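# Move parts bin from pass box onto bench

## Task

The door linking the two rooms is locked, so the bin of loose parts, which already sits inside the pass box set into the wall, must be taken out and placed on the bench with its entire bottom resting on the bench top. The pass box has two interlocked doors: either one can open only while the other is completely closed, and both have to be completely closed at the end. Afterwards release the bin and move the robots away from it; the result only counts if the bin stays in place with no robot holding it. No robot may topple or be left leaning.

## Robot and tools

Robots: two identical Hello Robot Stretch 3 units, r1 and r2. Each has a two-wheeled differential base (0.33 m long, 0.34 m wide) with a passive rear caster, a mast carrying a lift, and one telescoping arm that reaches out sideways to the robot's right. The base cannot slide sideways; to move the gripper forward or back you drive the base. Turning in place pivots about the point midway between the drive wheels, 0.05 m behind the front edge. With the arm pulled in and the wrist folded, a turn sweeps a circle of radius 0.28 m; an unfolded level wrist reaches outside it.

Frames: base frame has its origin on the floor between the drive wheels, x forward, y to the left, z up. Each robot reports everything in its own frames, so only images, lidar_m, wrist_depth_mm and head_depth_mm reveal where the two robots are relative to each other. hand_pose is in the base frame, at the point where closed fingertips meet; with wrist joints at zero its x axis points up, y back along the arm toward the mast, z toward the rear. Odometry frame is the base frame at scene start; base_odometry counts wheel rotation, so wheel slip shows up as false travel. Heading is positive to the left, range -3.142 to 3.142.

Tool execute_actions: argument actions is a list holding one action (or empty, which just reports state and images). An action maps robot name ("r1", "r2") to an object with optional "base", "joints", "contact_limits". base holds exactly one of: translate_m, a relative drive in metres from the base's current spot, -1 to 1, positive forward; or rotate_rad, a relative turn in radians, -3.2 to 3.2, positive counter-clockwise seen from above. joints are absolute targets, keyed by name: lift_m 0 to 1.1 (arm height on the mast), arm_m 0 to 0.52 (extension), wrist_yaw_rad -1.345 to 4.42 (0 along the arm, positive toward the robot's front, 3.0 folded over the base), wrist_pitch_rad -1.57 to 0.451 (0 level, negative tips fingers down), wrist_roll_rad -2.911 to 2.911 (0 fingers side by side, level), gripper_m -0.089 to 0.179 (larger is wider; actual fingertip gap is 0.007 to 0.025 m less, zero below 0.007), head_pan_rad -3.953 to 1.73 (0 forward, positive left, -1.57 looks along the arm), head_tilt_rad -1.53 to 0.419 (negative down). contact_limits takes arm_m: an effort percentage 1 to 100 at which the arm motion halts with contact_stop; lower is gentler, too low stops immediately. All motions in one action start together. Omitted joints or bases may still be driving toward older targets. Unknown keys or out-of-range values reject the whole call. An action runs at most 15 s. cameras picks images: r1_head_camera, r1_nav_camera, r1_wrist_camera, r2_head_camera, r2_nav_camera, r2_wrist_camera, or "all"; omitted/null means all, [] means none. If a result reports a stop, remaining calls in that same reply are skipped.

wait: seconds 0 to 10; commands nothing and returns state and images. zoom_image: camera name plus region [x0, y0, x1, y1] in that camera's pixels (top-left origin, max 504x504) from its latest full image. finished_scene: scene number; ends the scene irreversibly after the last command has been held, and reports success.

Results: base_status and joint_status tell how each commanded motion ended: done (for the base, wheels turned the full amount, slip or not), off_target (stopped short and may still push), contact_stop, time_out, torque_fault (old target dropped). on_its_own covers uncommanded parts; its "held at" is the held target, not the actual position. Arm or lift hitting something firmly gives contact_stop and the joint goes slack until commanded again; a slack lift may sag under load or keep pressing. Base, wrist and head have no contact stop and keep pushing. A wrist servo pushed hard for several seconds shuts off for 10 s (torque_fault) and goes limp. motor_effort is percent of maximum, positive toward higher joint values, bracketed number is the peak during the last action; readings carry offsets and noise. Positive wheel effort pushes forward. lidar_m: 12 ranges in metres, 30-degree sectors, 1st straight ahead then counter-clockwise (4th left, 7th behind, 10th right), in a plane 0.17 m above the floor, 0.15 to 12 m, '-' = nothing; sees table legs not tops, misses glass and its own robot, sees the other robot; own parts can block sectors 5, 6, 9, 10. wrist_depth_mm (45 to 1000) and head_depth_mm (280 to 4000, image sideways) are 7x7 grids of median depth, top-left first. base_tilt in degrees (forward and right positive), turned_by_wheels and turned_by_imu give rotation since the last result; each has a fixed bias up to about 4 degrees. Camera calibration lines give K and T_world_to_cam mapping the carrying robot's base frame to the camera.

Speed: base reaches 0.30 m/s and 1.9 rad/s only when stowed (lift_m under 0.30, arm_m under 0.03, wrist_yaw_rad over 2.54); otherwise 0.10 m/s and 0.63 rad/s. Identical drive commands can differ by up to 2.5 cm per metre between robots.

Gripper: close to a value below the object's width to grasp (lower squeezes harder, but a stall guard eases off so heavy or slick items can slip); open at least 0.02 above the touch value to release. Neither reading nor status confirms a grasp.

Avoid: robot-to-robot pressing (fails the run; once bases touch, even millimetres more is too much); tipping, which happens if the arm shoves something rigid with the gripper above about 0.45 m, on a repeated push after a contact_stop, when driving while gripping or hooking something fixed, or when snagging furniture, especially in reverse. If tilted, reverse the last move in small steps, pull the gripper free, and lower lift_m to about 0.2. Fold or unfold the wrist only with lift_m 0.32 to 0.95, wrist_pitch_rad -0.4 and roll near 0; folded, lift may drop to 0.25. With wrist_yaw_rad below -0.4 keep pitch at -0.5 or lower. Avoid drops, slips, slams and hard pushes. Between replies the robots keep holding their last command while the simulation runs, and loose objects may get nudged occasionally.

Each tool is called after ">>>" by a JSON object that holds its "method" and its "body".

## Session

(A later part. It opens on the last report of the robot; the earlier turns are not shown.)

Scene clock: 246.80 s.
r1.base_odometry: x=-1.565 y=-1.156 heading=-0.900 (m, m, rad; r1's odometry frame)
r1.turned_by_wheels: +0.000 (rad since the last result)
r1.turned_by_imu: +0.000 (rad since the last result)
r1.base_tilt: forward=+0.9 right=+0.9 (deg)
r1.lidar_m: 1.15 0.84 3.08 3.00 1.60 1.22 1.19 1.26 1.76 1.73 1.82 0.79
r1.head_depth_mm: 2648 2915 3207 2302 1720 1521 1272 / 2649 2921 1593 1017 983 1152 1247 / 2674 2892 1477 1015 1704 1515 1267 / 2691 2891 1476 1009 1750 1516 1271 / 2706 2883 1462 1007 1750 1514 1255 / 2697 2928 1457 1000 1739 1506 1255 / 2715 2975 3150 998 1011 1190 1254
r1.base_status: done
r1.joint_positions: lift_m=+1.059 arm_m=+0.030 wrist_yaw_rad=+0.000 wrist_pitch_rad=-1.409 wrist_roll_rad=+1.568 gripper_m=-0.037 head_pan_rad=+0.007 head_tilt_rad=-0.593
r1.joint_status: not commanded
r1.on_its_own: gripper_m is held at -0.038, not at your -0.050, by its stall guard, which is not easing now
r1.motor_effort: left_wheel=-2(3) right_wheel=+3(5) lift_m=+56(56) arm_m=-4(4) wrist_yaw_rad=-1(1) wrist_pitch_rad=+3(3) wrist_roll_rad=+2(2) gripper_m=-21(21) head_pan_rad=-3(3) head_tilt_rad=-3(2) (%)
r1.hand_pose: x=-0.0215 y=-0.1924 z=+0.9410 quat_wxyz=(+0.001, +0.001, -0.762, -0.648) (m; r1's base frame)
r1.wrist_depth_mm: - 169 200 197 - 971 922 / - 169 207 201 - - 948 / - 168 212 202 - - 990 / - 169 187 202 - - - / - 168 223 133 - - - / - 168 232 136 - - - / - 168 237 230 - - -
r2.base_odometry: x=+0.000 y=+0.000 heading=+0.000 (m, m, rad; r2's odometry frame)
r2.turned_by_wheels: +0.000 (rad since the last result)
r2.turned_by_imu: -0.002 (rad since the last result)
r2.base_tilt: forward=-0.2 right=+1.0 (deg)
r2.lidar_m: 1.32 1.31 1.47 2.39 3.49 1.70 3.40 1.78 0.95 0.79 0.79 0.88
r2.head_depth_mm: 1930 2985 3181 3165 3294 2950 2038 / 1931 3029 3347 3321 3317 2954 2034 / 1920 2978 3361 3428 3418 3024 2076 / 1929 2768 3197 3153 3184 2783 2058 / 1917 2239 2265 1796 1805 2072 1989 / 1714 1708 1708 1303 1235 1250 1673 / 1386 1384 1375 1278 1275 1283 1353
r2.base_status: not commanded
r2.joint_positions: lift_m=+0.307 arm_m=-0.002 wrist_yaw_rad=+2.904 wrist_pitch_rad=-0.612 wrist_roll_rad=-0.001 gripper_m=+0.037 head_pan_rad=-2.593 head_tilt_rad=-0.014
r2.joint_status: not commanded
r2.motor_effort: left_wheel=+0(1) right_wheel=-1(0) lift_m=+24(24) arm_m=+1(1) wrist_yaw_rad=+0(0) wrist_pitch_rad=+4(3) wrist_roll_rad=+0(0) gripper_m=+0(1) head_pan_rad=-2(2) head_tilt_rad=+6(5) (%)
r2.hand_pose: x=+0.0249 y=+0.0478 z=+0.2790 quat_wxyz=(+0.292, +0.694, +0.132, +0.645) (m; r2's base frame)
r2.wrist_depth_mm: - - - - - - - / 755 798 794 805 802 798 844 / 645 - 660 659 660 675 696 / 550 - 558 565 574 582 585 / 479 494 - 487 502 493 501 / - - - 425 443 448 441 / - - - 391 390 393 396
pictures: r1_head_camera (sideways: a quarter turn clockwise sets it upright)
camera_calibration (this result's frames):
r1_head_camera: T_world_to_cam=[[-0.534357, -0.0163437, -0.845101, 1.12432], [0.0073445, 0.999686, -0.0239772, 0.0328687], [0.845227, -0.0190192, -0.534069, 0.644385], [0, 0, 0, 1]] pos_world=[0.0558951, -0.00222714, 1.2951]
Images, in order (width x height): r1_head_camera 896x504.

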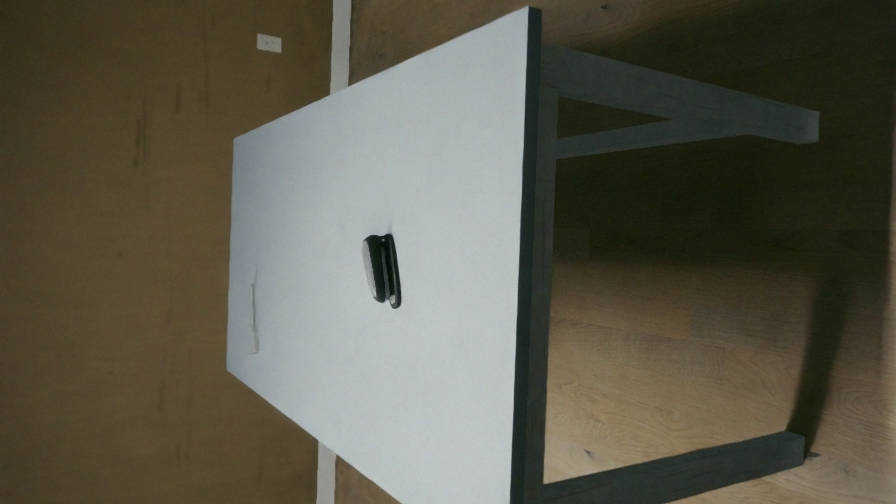

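>>> {"method": "execute_actions", "body": {"actions": [{"r1":{"base":{"translate_m":0.28}}}], "cameras": []}}

>>> {"method": "execute_actions", "body": {"actions": [{"r1":{"base":{"rotate_rad":1.55},"joints":{"head_pan_rad":-1.57,"head_tilt_rad":-0.8}}}], "cameras": []}}

>>> {"method": "execute_actions", "body": {"actions": [{"r1":{"joints":{"arm_m":0.34}}}], "cameras": []}}

>>> {"method": "execute_actions", "body": {"actions": [{"r1":{"joints":{"lift_m":0.96}}}], "cameras": ["r1_head_camera"]}}

Scene clock: 261.43 s.
r1.base_odometry: x=-1.391 y=-1.375 heading=-0.900 (m, m, rad; r1's odometry frame)
r1.turned_by_wheels: +0.000 (rad since the last result)
r1.turned_by_imu: +0.000 (rad since the last result)
r1.base_tilt: forward=+0.8 right=+0.9 (deg)
r1.lidar_m: 1.23 0.59 3.06 2.99 1.97 1.50 1.47 1.55 1.79 1.74 1.84 0.53
r1.head_depth_mm: 2425 2644 2931 1126 777 661 810 / 2415 2657 1502 1017 772 660 1183 / 2426 2660 1486 1012 770 679 1265 / 2448 2682 1469 1006 767 676 1265 / 2439 2727 1454 1001 765 672 1258 / 2424 2689 1453 1000 763 673 1257 / 2461 2716 2976 993 761 668 1254
r1.base_status: done
r1.joint_positions: lift_m=+1.059 arm_m=+0.030 wrist_yaw_rad=+0.000 wrist_pitch_rad=-1.409 wrist_roll_rad=+1.568 gripper_m=-0.037 head_pan_rad=+0.007 head_tilt_rad=-0.593
r1.joint_status: not commanded
r1.on_its_own: gripper_m is held at -0.038, not at your -0.050, by its stall guard, which is not easing now
r1.motor_effort: left_wheel=-2(3) right_wheel=+2(7) lift_m=+56(56) arm_m=-4(4) wrist_yaw_rad=-1(0) wrist_pitch_rad=+3(3) wrist_roll_rad=+2(1) gripper_m=-21(21) head_pan_rad=-2(3) head_tilt_rad=-2(3) (%)
r1.hand_pose: x=-0.0215 y=-0.1924 z=+0.9410 quat_wxyz=(+0.001, +0.001, -0.762, -0.648) (m; r1's base frame)
r1.wrist_depth_mm: - 169 200 197 - 978 950 / - 169 205 201 - 996 934 / - 169 212 202 - - - / - 169 186 202 - - - / - 168 222 133 - - - / - 168 230 135 - - - / - 168 236 229 - - -
r2.base_odometry: x=+0.000 y=+0.000 heading=+0.000 (m, m, rad; r2's odometry frame)
r2.turned_by_wheels: +0.000 (rad since the last result)
r2.turned_by_imu: -0.002 (rad since the last result)
r2.base_tilt: forward=-0.1 right=+1.0 (deg)
r2.lidar_m: 1.32 1.31 1.47 2.38 3.47 1.71 3.39 1.78 0.95 0.79 0.79 0.88
r2.head_depth_mm: 1950 2971 3182 3191 3245 2947 2060 / 1934 3051 3245 3296 3346 2966 2039 / 1917 2951 3371 3398 3423 3007 2060 / 1916 2792 3157 3155 3142 2820 2053 / 1918 2254 2249 1784 1799 2065 1981 / 1728 1730 1710 1297 1238 1264 1655 / 1393 1373 1376 1271 1272 1281 1357
r2.base_status: not commanded
r2.joint_positions: lift_m=+0.307 arm_m=-0.002 wrist_yaw_rad=+2.904 wrist_pitch_rad=-0.612 wrist_roll_rad=-0.001 gripper_m=+0.037 head_pan_rad=-2.593 head_tilt_rad=-0.014
r2.joint_status: not commanded
r2.motor_effort: left_wheel=+0(0) right_wheel=+0(1) lift_m=+24(24) arm_m=+0(1) wrist_yaw_rad=+0(0) wrist_pitch_rad=+4(3) wrist_roll_rad=+1(0) gripper_m=-1(0) head_pan_rad=-2(3) head_tilt_rad=+5(5) (%)
r2.hand_pose: x=+0.0249 y=+0.0478 z=+0.2790 quat_wxyz=(+0.292, +0.694, +0.132, +0.645) (m; r2's base frame)
r2.wrist_depth_mm: - - - - - - - / 750 798 811 798 825 807 854 / 641 - 651 656 661 665 687 / 545 - 565 568 560 575 585 / 477 508 - 491 500 503 503 / - - - 424 441 439 449 / - - - 390 390 397 403
pictures: none
No camera images: the call's "cameras" was empty. Leave "cameras" out to get every camera's image.

Scene clock: 264.83 s.
r1.base_odometry: x=-1.391 y=-1.375 heading=+0.650 (m, m, rad; r1's odometry frame)
r1.turned_by_wheels: +1.550 (rad since the last result)
r1.turned_by_imu: +1.567 (rad since the last result)
r1.base_tilt: forward=+0.8 right=+0.9 (deg)
r1.lidar_m: 2.99 2.01 1.51 1.47 1.54 1.79 1.74 1.83 0.54 1.12 0.59 3.09
r1.head_depth_mm: - - - - - 334 1132 / - - - - - 400 1124 / - - - - - 320 1120 / 2435 1280 1002 788 - 324 1122 / 2428 1307 960 784 - 329 1112 / 2436 1294 958 757 413 397 1112 / 2510 1430 950 755 386 326 1128
r1.base_status: done
r1.joint_positions: lift_m=+1.059 arm_m=+0.030 wrist_yaw_rad=+0.000 wrist_pitch_rad=-1.409 wrist_roll_rad=+1.568 gripper_m=-0.037 head_pan_rad=-1.563 head_tilt_rad=-0.790
r1.joint_status: all done
r1.on_its_own: gripper_m is held at -0.038, not at your -0.050, by its stall guard, which is not easing now
r1.motor_effort: left_wheel=-2(7) right_wheel=+4(7) lift_m=+56(56) arm_m=-4(4) wrist_yaw_rad=-1(0) wrist_pitch_rad=+3(3) wrist_roll_rad=+1(2) gripper_m=-21(21) head_pan_rad=-3(30) head_tilt_rad=-3(11) (%)
r1.hand_pose: x=-0.0215 y=-0.1924 z=+0.9410 quat_wxyz=(+0.001, +0.001, -0.762, -0.648) (m; r1's base frame)
r1.wrist_depth_mm: 137 169 201 197 995 989 947 / 255 169 206 201 - 994 949 / 388 169 211 203 - - 991 / 402 169 186 202 - - - / 418 168 222 133 - - - / 439 169 232 136 - - - / 457 168 236 228 - - -
r2.base_odometry: x=+0.000 y=+0.000 heading=+0.000 (m, m, rad; r2's odometry frame)
r2.turned_by_wheels: +0.000 (rad since the last result)
r2.turned_by_imu: -0.001 (rad since the last result)
r2.base_tilt: forward=-0.2 right=+1.2 (deg)
r2.lidar_m: 1.31 1.31 1.47 2.38 3.49 1.70 3.40 1.78 0.95 0.79 0.79 0.88
r2.head_depth_mm: 1946 2999 3145 3179 3213 3003 2046 / 1936 3008 3276 3315 3358 2963 2058 / 1932 2962 3334 3404 3502 2954 2061 / 1930 2850 3165 3109 3192 2829 2058 / 1909 2271 2242 1776 1779 2053 1971 / 1729 1729 1707 1302 1233 1257 1674 / 1386 1385 1380 1280 1270 1272 1355
r2.base_status: not commanded
r2.joint_positions: lift_m=+0.307 arm_m=-0.002 wrist_yaw_rad=+2.904 wrist_pitch_rad=-0.612 wrist_roll_rad=-0.001 gripper_m=+0.037 head_pan_rad=-2.593 head_tilt_rad=-0.014
r2.joint_status: not commanded
r2.motor_effort: left_wheel=+0(0) right_wheel=-1(1) lift_m=+24(24) arm_m=+1(0) wrist_yaw_rad=+0(0) wrist_pitch_rad=+4(4) wrist_roll_rad=+0(0) gripper_m=+0(1) head_pan_rad=-2(3) head_tilt_rad=+6(5) (%)
r2.hand_pose: x=+0.0249 y=+0.0478 z=+0.2790 quat_wxyz=(+0.292, +0.694, +0.132, +0.645) (m; r2's base frame)
r2.wrist_depth_mm: - - - - - - - / 742 796 764 808 848 818 856 / 645 - 662 659 684 667 690 / 542 - 565 562 563 572 577 / 472 495 - 488 497 494 517 / - - - 424 436 439 451 / - - - 387 393 398 402
pictures: none
No camera images: the call's "cameras" was empty. Leave "cameras" out to get every camera's image.

Scene clock: 268.33 s.
r1.base_odometry: x=-1.391 y=-1.375 heading=+0.650 (m, m, rad; r1's odometry frame)
r1.turned_by_wheels: +0.000 (rad since the last result)
r1.turned_by_imu: +0.000 (rad since the last result)
r1.base_tilt: forward=+0.8 right=+0.9 (deg)
r1.lidar_m: 2.99 2.01 1.51 1.47 1.53 1.79 1.74 1.83 0.54 1.12 0.59 3.08
r1.head_depth_mm: 2513 2822 1066 778 734 1293 1169 / 2494 1490 622 708 734 1092 1167 / - 1203 637 707 737 1336 1162 / - - 622 721 1455 1330 1159 / 2432 1297 620 700 1451 1326 1153 / 2411 1291 650 717 1443 1322 1153 / 2517 1428 948 756 1436 1289 1146
r1.base_status: not commanded
r1.joint_positions: lift_m=+1.059 arm_m=+0.340 wrist_yaw_rad=+0.000 wrist_pitch_rad=-1.410 wrist_roll_rad=+1.568 gripper_m=-0.037 head_pan_rad=-1.563 head_tilt_rad=-0.790
r1.joint_status: all done
r1.on_its_own: gripper_m is held at -0.038, not at your -0.050, by its stall guard, which is not easing now
r1.motor_effort: left_wheel=-2(2) right_wheel=+4(3) lift_m=+56(56) arm_m=+3(4) wrist_yaw_rad=+0(0) wrist_pitch_rad=+3(3) wrist_roll_rad=+2(2) gripper_m=-21(21) head_pan_rad=-2(3) head_tilt_rad=-4(2) (%)
r1.hand_pose: x=-0.0215 y=-0.5017 z=+0.9410 quat_wxyz=(+0.001, +0.001, -0.761, -0.648) (m; r1's base frame)
r1.wrist_depth_mm: 137 169 201 196 985 977 939 / 253 169 206 201 - - - / 386 168 211 204 - - - / 345 168 185 203 - - - / 418 169 222 133 - - - / 431 168 231 136 - - - / 452 168 237 229 - - -
r2.base_odometry: x=+0.000 y=+0.000 heading=+0.000 (m, m, rad; r2's odometry frame)
r2.turned_by_wheels: +0.000 (rad since the last result)
r2.turned_by_imu: -0.001 (rad since the last result)
r2.base_tilt: forward=-0.1 right=+1.2 (deg)
r2.lidar_m: 1.32 1.31 1.47 2.39 3.48 1.71 3.41 1.78 0.95 0.79 0.79 0.88
r2.head_depth_mm: 1947 2992 3189 3219 3246 2947 2020 / 1914 3000 3322 3249 3355 2974 2029 / 1934 2942 3347 3359 3436 2998 2050 / 1908 2785 3168 3147 3095 2810 2037 / 1917 2256 2221 1782 1780 2072 1960 / 1716 1709 1713 1308 1231 1261 1678 / 1395 1386 1383 1282 1276 1278 1350
r2.base_status: not commanded
r2.joint_positions: lift_m=+0.307 arm_m=-0.002 wrist_yaw_rad=+2.904 wrist_pitch_rad=-0.612 wrist_roll_rad=-0.001 gripper_m=+0.037 head_pan_rad=-2.593 head_tilt_rad=-0.014
r2.joint_status: not commanded
r2.motor_effort: left_wheel=+0(0) right_wheel=+0(1) lift_m=+24(24) arm_m=+1(1) wrist_yaw_rad=+0(0) wrist_pitch_rad=+3(3) wrist_roll_rad=+1(1) gripper_m=+0(0) head_pan_rad=-2(3) head_tilt_rad=+5(6) (%)
r2.hand_pose: x=+0.0249 y=+0.0478 z=+0.2790 quat_wxyz=(+0.292, +0.694, +0.132, +0.645) (m; r2's base frame)
r2.wrist_depth_mm: - - - - - - - / 741 804 760 808 805 823 834 / 632 - 649 651 669 671 685 / 554 - 564 556 569 569 593 / 473 494 - 484 501 504 513 / - - - 428 438 439 445 / - - - 392 388 395 401
pictures: none
No camera images: the call's "cameras" was empty. Leave "cameras" out to get every camera's image.

Scene clock: 270.07 s.
r1.base_odometry: x=-1.391 y=-1.375 heading=+0.650 (m, m, rad; r1's odometry frame)
r1.turned_by_wheels: +0.000 (rad since the last result)
r1.turned_by_imu: +0.000 (rad since the last result)
r1.base_tilt: forward=+0.8 right=+0.9 (deg)
r1.lidar_m: 2.99 2.01 1.51 1.47 1.54 1.79 1.74 1.82 0.53 1.11 0.59 3.07
r1.head_depth_mm: 2461 - - 776 732 1294 1169 / 2426 1331 979 664 736 1093 1166 / 2428 - 904 664 736 1335 1164 / 2466 - - 663 1458 1335 1157 / 2419 1296 962 662 1448 1336 1154 / 2410 1289 958 696 1442 1325 1153 / 2516 1426 949 754 1437 1294 1150
r1.base_status: not commanded
r1.joint_positions: lift_m=+0.961 arm_m=+0.340 wrist_yaw_rad=+0.000 wrist_pitch_rad=-1.410 wrist_roll_rad=+1.568 gripper_m=-0.037 head_pan_rad=-1.563 head_tilt_rad=-0.790
r1.joint_status: all done
r1.on_its_own: gripper_m is held at -0.038, not at your -0.050, by its stall guard, which is not easing now
r1.motor_effort: left_wheel=-2(2) right_wheel=+3(3) lift_m=+20(50) arm_m=+3(3) wrist_yaw_rad=+1(0) wrist_pitch_rad=+3(3) wrist_roll_rad=+2(2) gripper_m=-21(21) head_pan_rad=-3(1) head_tilt_rad=-4(3) (%)
r1.hand_pose: x=-0.0215 y=-0.5017 z=+0.8424 quat_wxyz=(+0.001, +0.001, -0.761, -0.648) (m; r1's base frame)
r1.wrist_depth_mm: 137 169 200 196 895 879 860 / 137 170 207 202 924 910 - / 267 169 211 204 935 936 - / 281 168 185 204 989 965 928 / 290 168 222 133 - - 947 / 299 169 233 136 - - 995 / 314 168 237 229 - - -
r2.base_odometry: x=+0.000 y=+0.000 heading=+0.000 (m, m, rad; r2's odometry frame)
r2.turned_by_wheels: +0.000 (rad since the last result)
r2.turned_by_imu: +0.000 (rad since the last result)
r2.base_tilt: forward=-0.1 right=+0.9 (deg)
r2.lidar_m: 1.31 1.31 1.47 2.39 3.48 1.70 3.39 1.78 0.95 0.79 0.79 0.88
r2.head_depth_mm: 1940 3024 3239 3194 3234 2960 2047 / 1940 3027 3292 3243 3267 2998 2019 / 1930 2997 3358 3388 3428 2994 2045 / 1917 2792 3139 3144 3136 2852 2062 / 1917 2254 2234 1772 1779 2058 1990 / 1730 1706 1709 1301 1239 1253 1665 / 1391 1380 1379 1271 1274 1277 1354
r2.base_status: not commanded
r2.joint_positions: lift_m=+0.307 arm_m=-0.002 wrist_yaw_rad=+2.904 wrist_pitch_rad=-0.612 wrist_roll_rad=-0.001 gripper_m=+0.037 head_pan_rad=-2.593 head_tilt_rad=-0.014
r2.joint_status: not commanded
r2.motor_effort: left_wheel=+0(0) right_wheel=-1(1) lift_m=+24(24) arm_m=+1(1) wrist_yaw_rad=+0(0) wrist_pitch_rad=+4(4) wrist_roll_rad=+1(1) gripper_m=+0(0) head_pan_rad=-3(3) head_tilt_rad=+5(6) (%)
r2.hand_pose: x=+0.0249 y=+0.0478 z=+0.2790 quat_wxyz=(+0.292, +0.694, +0.132, +0.645) (m; r2's base frame)
r2.wrist_depth_mm: - - - - - - - / 721 784 799 795 827 802 852 / 640 - 665 670 669 677 686 / 548 - 556 574 571 565 589 / 477 488 - 491 488 499 509 / - - - 420 433 440 452 / - - - 395 396 397 399
pictures: r1_head_camera (sideways: a quarter turn clockwise sets it upright)
camera_calibration (this result's frames):
r1_head_camera: T_world_to_cam=[[-0.0178734, 0.689916, -0.723668, 0.962876], [0.999651, -0.0017471, -0.0263554, 0.0299053], [-0.0194473, -0.723887, -0.689644, 0.852044], [0, 0, 0, 1]] pos_world=[0.00388502, -0.0474679, 1.2852]
Images, in order (width x height): r1_head_camera 896x504.

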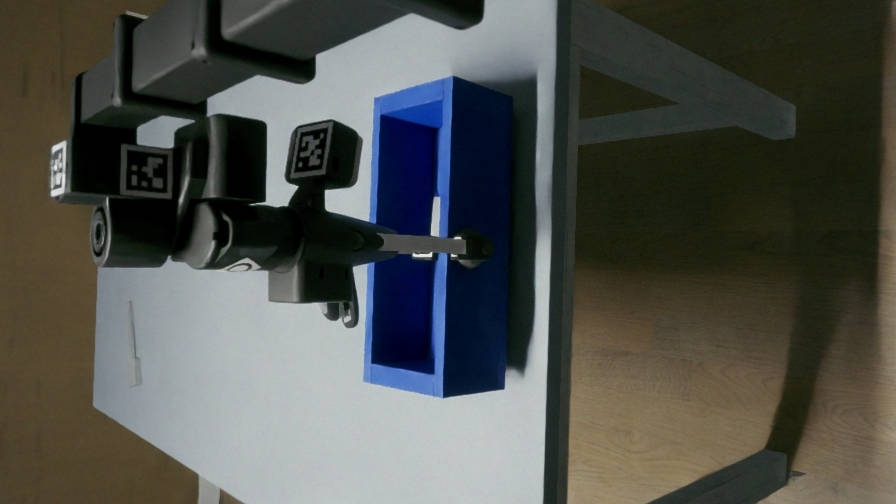

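>>> {"method": "execute_actions", "body": {"actions": [{"r1":{"joints":{"lift_m":0.93}}}], "cameras": ["r1_head_camera","r1_wrist_camera"]}}

>>> {"method": "execute_actions", "body": {"actions": [{"r1":{"joints":{"gripper_m":0.05}}}], "cameras": []}}

Scene clock: 287.90 s.
r1.base_odometry: x=-1.391 y=-1.375 heading=+0.650 (m, m, rad; r1's odometry frame)
r1.turned_by_wheels: +0.000 (rad since the last result)
r1.turned_by_imu: -0.001 (rad since the last result)
r1.base_tilt: forward=+0.8 right=+0.9 (deg)
r1.lidar_m: 2.99 2.01 1.51 1.46 1.54 1.79 1.74 1.83 0.54 1.11 0.59 3.08
r1.head_depth_mm: 2479 2721 - 755 738 1294 1168 / 2497 - 978 700 736 1091 1170 / 2459 - 988 698 738 1333 1164 / 2407 - - 699 1449 1331 1164 / 2411 1301 963 697 1450 1329 1158 / 2430 1286 956 717 1448 1326 1152 / 2519 1428 950 755 1440 1294 1148
r1.base_status: not commanded
r1.joint_positions: lift_m=+0.935 arm_m=+0.340 wrist_yaw_rad=+0.000 wrist_pitch_rad=-1.419 wrist_roll_rad=+1.568 gripper_m=-0.037 head_pan_rad=-1.563 head_tilt_rad=-0.791
r1.joint_status: lift_m contact_stop (moved -0.025 of -0.031)
r1.on_its_own: gripper_m is held at -0.038, not at your -0.050, by its stall guard, which is not easing now; lift_m is slack since a contact_stop, until your next command for it (your +0.930 is given up)
r1.motor_effort: left_wheel=+0(1) right_wheel=+1(4) lift_m=+33(34) arm_m=+3(3) wrist_yaw_rad=+0(0) wrist_pitch_rad=+5(10) wrist_roll_rad=+2(1) gripper_m=-20(21) head_pan_rad=-2(3) head_tilt_rad=-2(3) (%)
r1.hand_pose: x=-0.0215 y=-0.4994 z=+0.8172 quat_wxyz=(+0.001, +0.001, -0.758, -0.652) (m; r1's base frame)
r1.wrist_depth_mm: 133 173 194 189 884 859 838 / 136 172 200 195 896 895 - / 139 172 205 202 926 935 - / 139 172 180 207 934 940 906 / 258 170 222 131 - 1000 947 / 269 171 228 132 - 984 966 / 282 171 235 233 - - 993
r2.base_odometry: x=+0.000 y=+0.000 heading=+0.000 (m, m, rad; r2's odometry frame)
r2.turned_by_wheels: +0.000 (rad since the last result)
r2.turned_by_imu: -0.001 (rad since the last result)
r2.base_tilt: forward=-0.3 right=+1.1 (deg)
r2.lidar_m: 1.31 1.31 1.47 2.38 3.50 1.70 3.40 1.78 0.95 0.79 0.79 0.88
r2.head_depth_mm: 1950 2980 3197 3198 3243 2948 2017 / 1951 3059 3287 3323 3368 2998 2045 / 1931 2948 3380 3368 3452 2972 2043 / 1925 2839 3165 3163 3175 2811 2041 / 1907 2257 2254 1772 1804 2069 1993 / 1713 1710 1699 1292 1235 1259 1680 / 1387 1386 1373 1273 1273 1279 1356
r2.base_status: not commanded
r2.joint_positions: lift_m=+0.307 arm_m=-0.002 wrist_yaw_rad=+2.904 wrist_pitch_rad=-0.612 wrist_roll_rad=-0.001 gripper_m=+0.037 head_pan_rad=-2.593 head_tilt_rad=-0.014
r2.joint_status: not commanded
r2.motor_effort: left_wheel=+0(0) right_wheel=-1(1) lift_m=+24(24) arm_m=+0(1) wrist_yaw_rad=+0(0) wrist_pitch_rad=+3(4) wrist_roll_rad=+0(0) gripper_m=+0(1) head_pan_rad=-2(2) head_tilt_rad=+6(5) (%)
r2.hand_pose: x=+0.0249 y=+0.0478 z=+0.2790 quat_wxyz=(+0.292, +0.694, +0.132, +0.645) (m; r2's base frame)
r2.wrist_depth_mm: - - - - - - - / 749 803 802 773 803 834 847 / 630 - 661 667 662 676 691 / 539 - 552 566 564 578 572 / 473 490 - 490 492 491 510 / - - - 424 434 441 438 / - - - 389 394 395 400
pictures: r1_head_camera (sideways: a quarter turn clockwise sets it upright), r1_wrist_camera
camera_calibration (this result's frames):
r1_head_camera: T_world_to_cam=[[-0.0178087, 0.690501, -0.723112, 0.96215], [0.999651, -0.00182619, -0.026363, 0.0299152], [-0.0195242, -0.723329, -0.690228, 0.852803], [0, 0, 0, 1]] pos_world=[0.00388015, -0.0474542, 1.28516]
r1_wrist_camera: T_world_to_cam=[[0.0234, 0.987511, -0.155802, 0.622649], [0.983633, 0.00510838, 0.180111, -0.0880046], [0.178657, -0.157467, -0.971229, 0.881022], [0, 0, 0, 1]] pos_world=[-0.0854065, -0.475692, 0.968535]
Images, in order (width x height): r1_head_camera 896x504, r1_wrist_camera 644x364.

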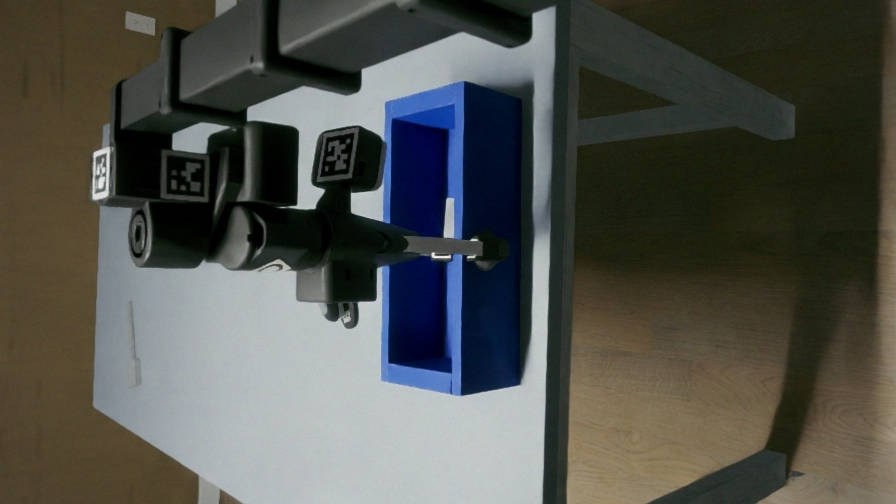

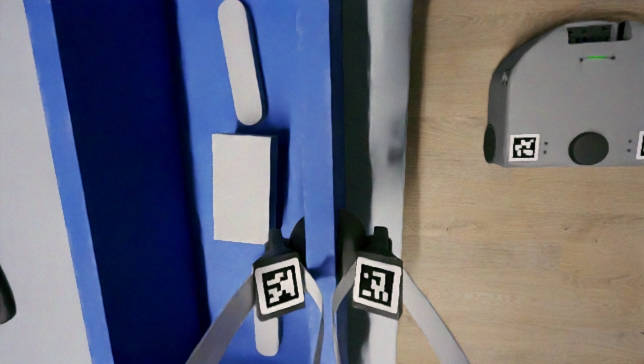

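not run: a stop came earlier in this reply.

>>> {"method": "execute_actions", "body": {"actions": [{"r1":{"joints":{"gripper_m":0.05}}}], "cameras": []}}

>>> {"method": "execute_actions", "body": {"actions": [{"r1":{"joints":{"lift_m":1.06}}}], "cameras": ["r1_head_camera"]}}

>>> {"method": "execute_actions", "body": {"actions": [{"r1":{"joints":{"arm_m":0.0,"gripper_m":-0.02,"wrist_roll_rad":0,"head_pan_rad":0,"head_tilt_rad":-0.5}}}], "cameras": ["r1_head_camera","r1_nav_camera"]}}

Scene clock: 295.83 s.
r1.base_odometry: x=-1.391 y=-1.375 heading=+0.650 (m, m, rad; r1's odometry frame)
r1.turned_by_wheels: +0.000 (rad since the last result)
r1.turned_by_imu: +0.000 (rad since the last result)
r1.base_tilt: forward=+0.8 right=+0.9 (deg)
r1.lidar_m: 2.98 2.01 1.51 1.47 1.54 1.78 1.74 1.82 0.54 1.11 0.59 3.05
r1.head_depth_mm: 2472 2733 - 753 735 1293 1168 / 2506 - 976 704 737 1093 1162 / 2466 - 973 704 737 1339 1162 / 2407 1300 - 702 1451 1335 1159 / 2421 1302 958 700 1449 1328 1154 / 2437 1289 952 714 1437 1322 1151 / 2509 1422 946 752 1438 1290 1148
r1.base_status: not commanded
r1.joint_positions: lift_m=+0.935 arm_m=+0.340 wrist_yaw_rad=+0.000 wrist_pitch_rad=-1.401 wrist_roll_rad=+1.568 gripper_m=+0.050 head_pan_rad=-1.563 head_tilt_rad=-0.791
r1.joint_status: all done
r1.on_its_own: lift_m is slack since a contact_stop, until your next command for it (your +0.930 is given up)
r1.motor_effort: left_wheel=+0(0) right_wheel=+2(1) lift_m=+33(33) arm_m=+3(3) wrist_yaw_rad=+1(0) wrist_pitch_rad=+1(6) wrist_roll_rad=+2(1) gripper_m=+0(79) head_pan_rad=-3(2) head_tilt_rad=-3(3) (%)
r1.hand_pose: x=-0.0215 y=-0.5039 z=+0.8175 quat_wxyz=(+0.001, +0.001, -0.764, -0.645) (m; r1's base frame)
r1.wrist_depth_mm: 132 168 195 178 194 857 815 / 138 169 202 178 199 882 - / 140 169 209 179 206 916 - / 252 168 184 179 943 987 888 / 261 169 216 180 - 949 922 / 274 169 217 181 - - 939 / 285 168 238 227 - - 997
r2.base_odometry: x=+0.000 y=+0.000 heading=+0.000 (m, m, rad; r2's odometry frame)
r2.turned_by_wheels: +0.000 (rad since the last result)
r2.turned_by_imu: -0.001 (rad since the last result)
r2.base_tilt: forward=-0.1 right=+1.0 (deg)
r2.lidar_m: 1.31 1.31 1.47 2.39 3.48 1.70 3.41 1.79 0.95 0.79 0.79 0.89
r2.head_depth_mm: 1958 2978 3213 3229 3237 2908 2061 / 1928 2981 3278 3352 3327 2924 2046 / 1919 2941 3355 3352 3432 2940 2034 / 1926 2818 3204 3154 3208 2796 2054 / 1894 2263 2263 1790 1807 2069 1968 / 1719 1715 1713 1308 1230 1257 1682 / 1390 1377 1373 1274 1268 1277 1357
r2.base_status: not commanded
r2.joint_positions: lift_m=+0.307 arm_m=-0.002 wrist_yaw_rad=+2.904 wrist_pitch_rad=-0.612 wrist_roll_rad=-0.001 gripper_m=+0.037 head_pan_rad=-2.593 head_tilt_rad=-0.014
r2.joint_status: not commanded
r2.motor_effort: left_wheel=+0(0) right_wheel=-2(2) lift_m=+24(24) arm_m=+1(1) wrist_yaw_rad=+0(0) wrist_pitch_rad=+4(4) wrist_roll_rad=+0(1) gripper_m=+0(0) head_pan_rad=-2(2) head_tilt_rad=+5(5) (%)
r2.hand_pose: x=+0.0249 y=+0.0478 z=+0.2790 quat_wxyz=(+0.292, +0.694, +0.132, +0.645) (m; r2's base frame)
r2.wrist_depth_mm: - - - - - - - / 743 786 809 792 819 828 866 / 632 - 653 659 674 677 669 / 555 - 557 559 562 581 573 / 479 490 - 490 498 501 498 / - - - 431 440 452 446 / - - - 389 388 396 396
pictures: none
No camera images: the call's "cameras" was empty. Leave "cameras" out to get every camera's image.

Scene clock: 297.80 s.
r1.base_odometry: x=-1.391 y=-1.375 heading=+0.650 (m, m, rad; r1's odometry frame)
r1.turned_by_wheels: +0.000 (rad since the last result)
r1.turned_by_imu: +0.000 (rad since the last result)
r1.base_tilt: forward=+0.8 right=+0.9 (deg)
r1.lidar_m: 2.99 2.01 1.51 1.46 1.54 1.80 1.74 1.83 0.53 1.11 0.59 3.08
r1.head_depth_mm: 2520 2814 1065 776 734 1292 1171 / 2503 1535 977 702 736 1095 1166 / - 1194 969 703 736 1334 1165 / - - 931 665 1450 1332 1158 / 2435 1296 956 701 1448 1329 1156 / 2438 1286 955 714 1446 1318 1151 / 2512 1419 952 753 1440 1292 1147
r1.base_status: not commanded
r1.joint_positions: lift_m=+1.059 arm_m=+0.340 wrist_yaw_rad=+0.000 wrist_pitch_rad=-1.401 wrist_roll_rad=+1.568 gripper_m=+0.050 head_pan_rad=-1.563 head_tilt_rad=-0.791
r1.joint_status: all done
r1.motor_effort: left_wheel=+0(0) right_wheel=+1(2) lift_m=+52(53) arm_m=+3(3) wrist_yaw_rad=+0(2) wrist_pitch_rad=+0(0) wrist_roll_rad=+2(2) gripper_m=+0(0) head_pan_rad=-3(3) head_tilt_rad=-4(3) (%)
r1.hand_pose: x=-0.0215 y=-0.5039 z=+0.9413 quat_wxyz=(+0.001, +0.001, -0.764, -0.645) (m; r1's base frame)
r1.wrist_depth_mm: 363 347 250 277 972 978 939 / 378 361 301 314 - - - / 389 372 333 313 - - - / 378 384 332 308 - - - / 421 393 383 346 - - - / 441 414 - 345 - - - / 461 434 359 291 - - -
r2.base_odometry: x=+0.000 y=+0.000 heading=+0.000 (m, m, rad; r2's odometry frame)
r2.turned_by_wheels: +0.000 (rad since the last result)
r2.turned_by_imu: -0.001 (rad since the last result)
r2.base_tilt: forward=-0.1 right=+1.1 (deg)
r2.lidar_m: 1.32 1.31 1.47 2.39 3.47 1.70 3.38 1.78 0.95 0.79 0.79 0.88
r2.head_depth_mm: 1930 3021 3234 3199 3263 2950 2034 / 1938 3016 3337 3332 3352 2987 2057 / 1920 2965 3370 3420 3397 3007 2054 / 1929 2808 3221 3102 3144 2824 2042 / 1906 2284 2236 1771 1777 2078 1962 / 1719 1729 1715 1300 1236 1259 1676 / 1393 1386 1381 1262 1270 1273 1359
r2.base_status: not commanded
r2.joint_positions: lift_m=+0.307 arm_m=-0.002 wrist_yaw_rad=+2.904 wrist_pitch_rad=-0.612 wrist_roll_rad=-0.001 gripper_m=+0.037 head_pan_rad=-2.593 head_tilt_rad=-0.014
r2.joint_status: not commanded
r2.motor_effort: left_wheel=+0(0) right_wheel=-1(1) lift_m=+24(24) arm_m=+1(1) wrist_yaw_rad=-1(0) wrist_pitch_rad=+4(4) wrist_roll_rad=+0(1) gripper_m=+0(0) head_pan_rad=-3(2) head_tilt_rad=+6(5) (%)
r2.hand_pose: x=+0.0249 y=+0.0478 z=+0.2790 quat_wxyz=(+0.292, +0.694, +0.132, +0.645) (m; r2's base frame)
r2.wrist_depth_mm: - - - - - - - / 738 781 791 779 819 838 843 / 638 - 655 657 680 679 683 / 539 - 555 562 560 578 585 / 481 490 - 488 490 498 505 / - - - 425 436 443 452 / - - - 387 398 393 397
pictures: r1_head_camera (sideways: a quarter turn clockwise sets it upright)
camera_calibration (this result's frames):
r1_head_camera: T_world_to_cam=[[-0.0178086, 0.690501, -0.723112, 0.962151], [0.999651, -0.00182631, -0.026363, 0.0299152], [-0.0195243, -0.723329, -0.690227, 0.852803], [0, 0, 0, 1]] pos_world=[0.00388015, -0.0474542, 1.28516]
Images, in order (width x height): r1_head_camera 896x504.

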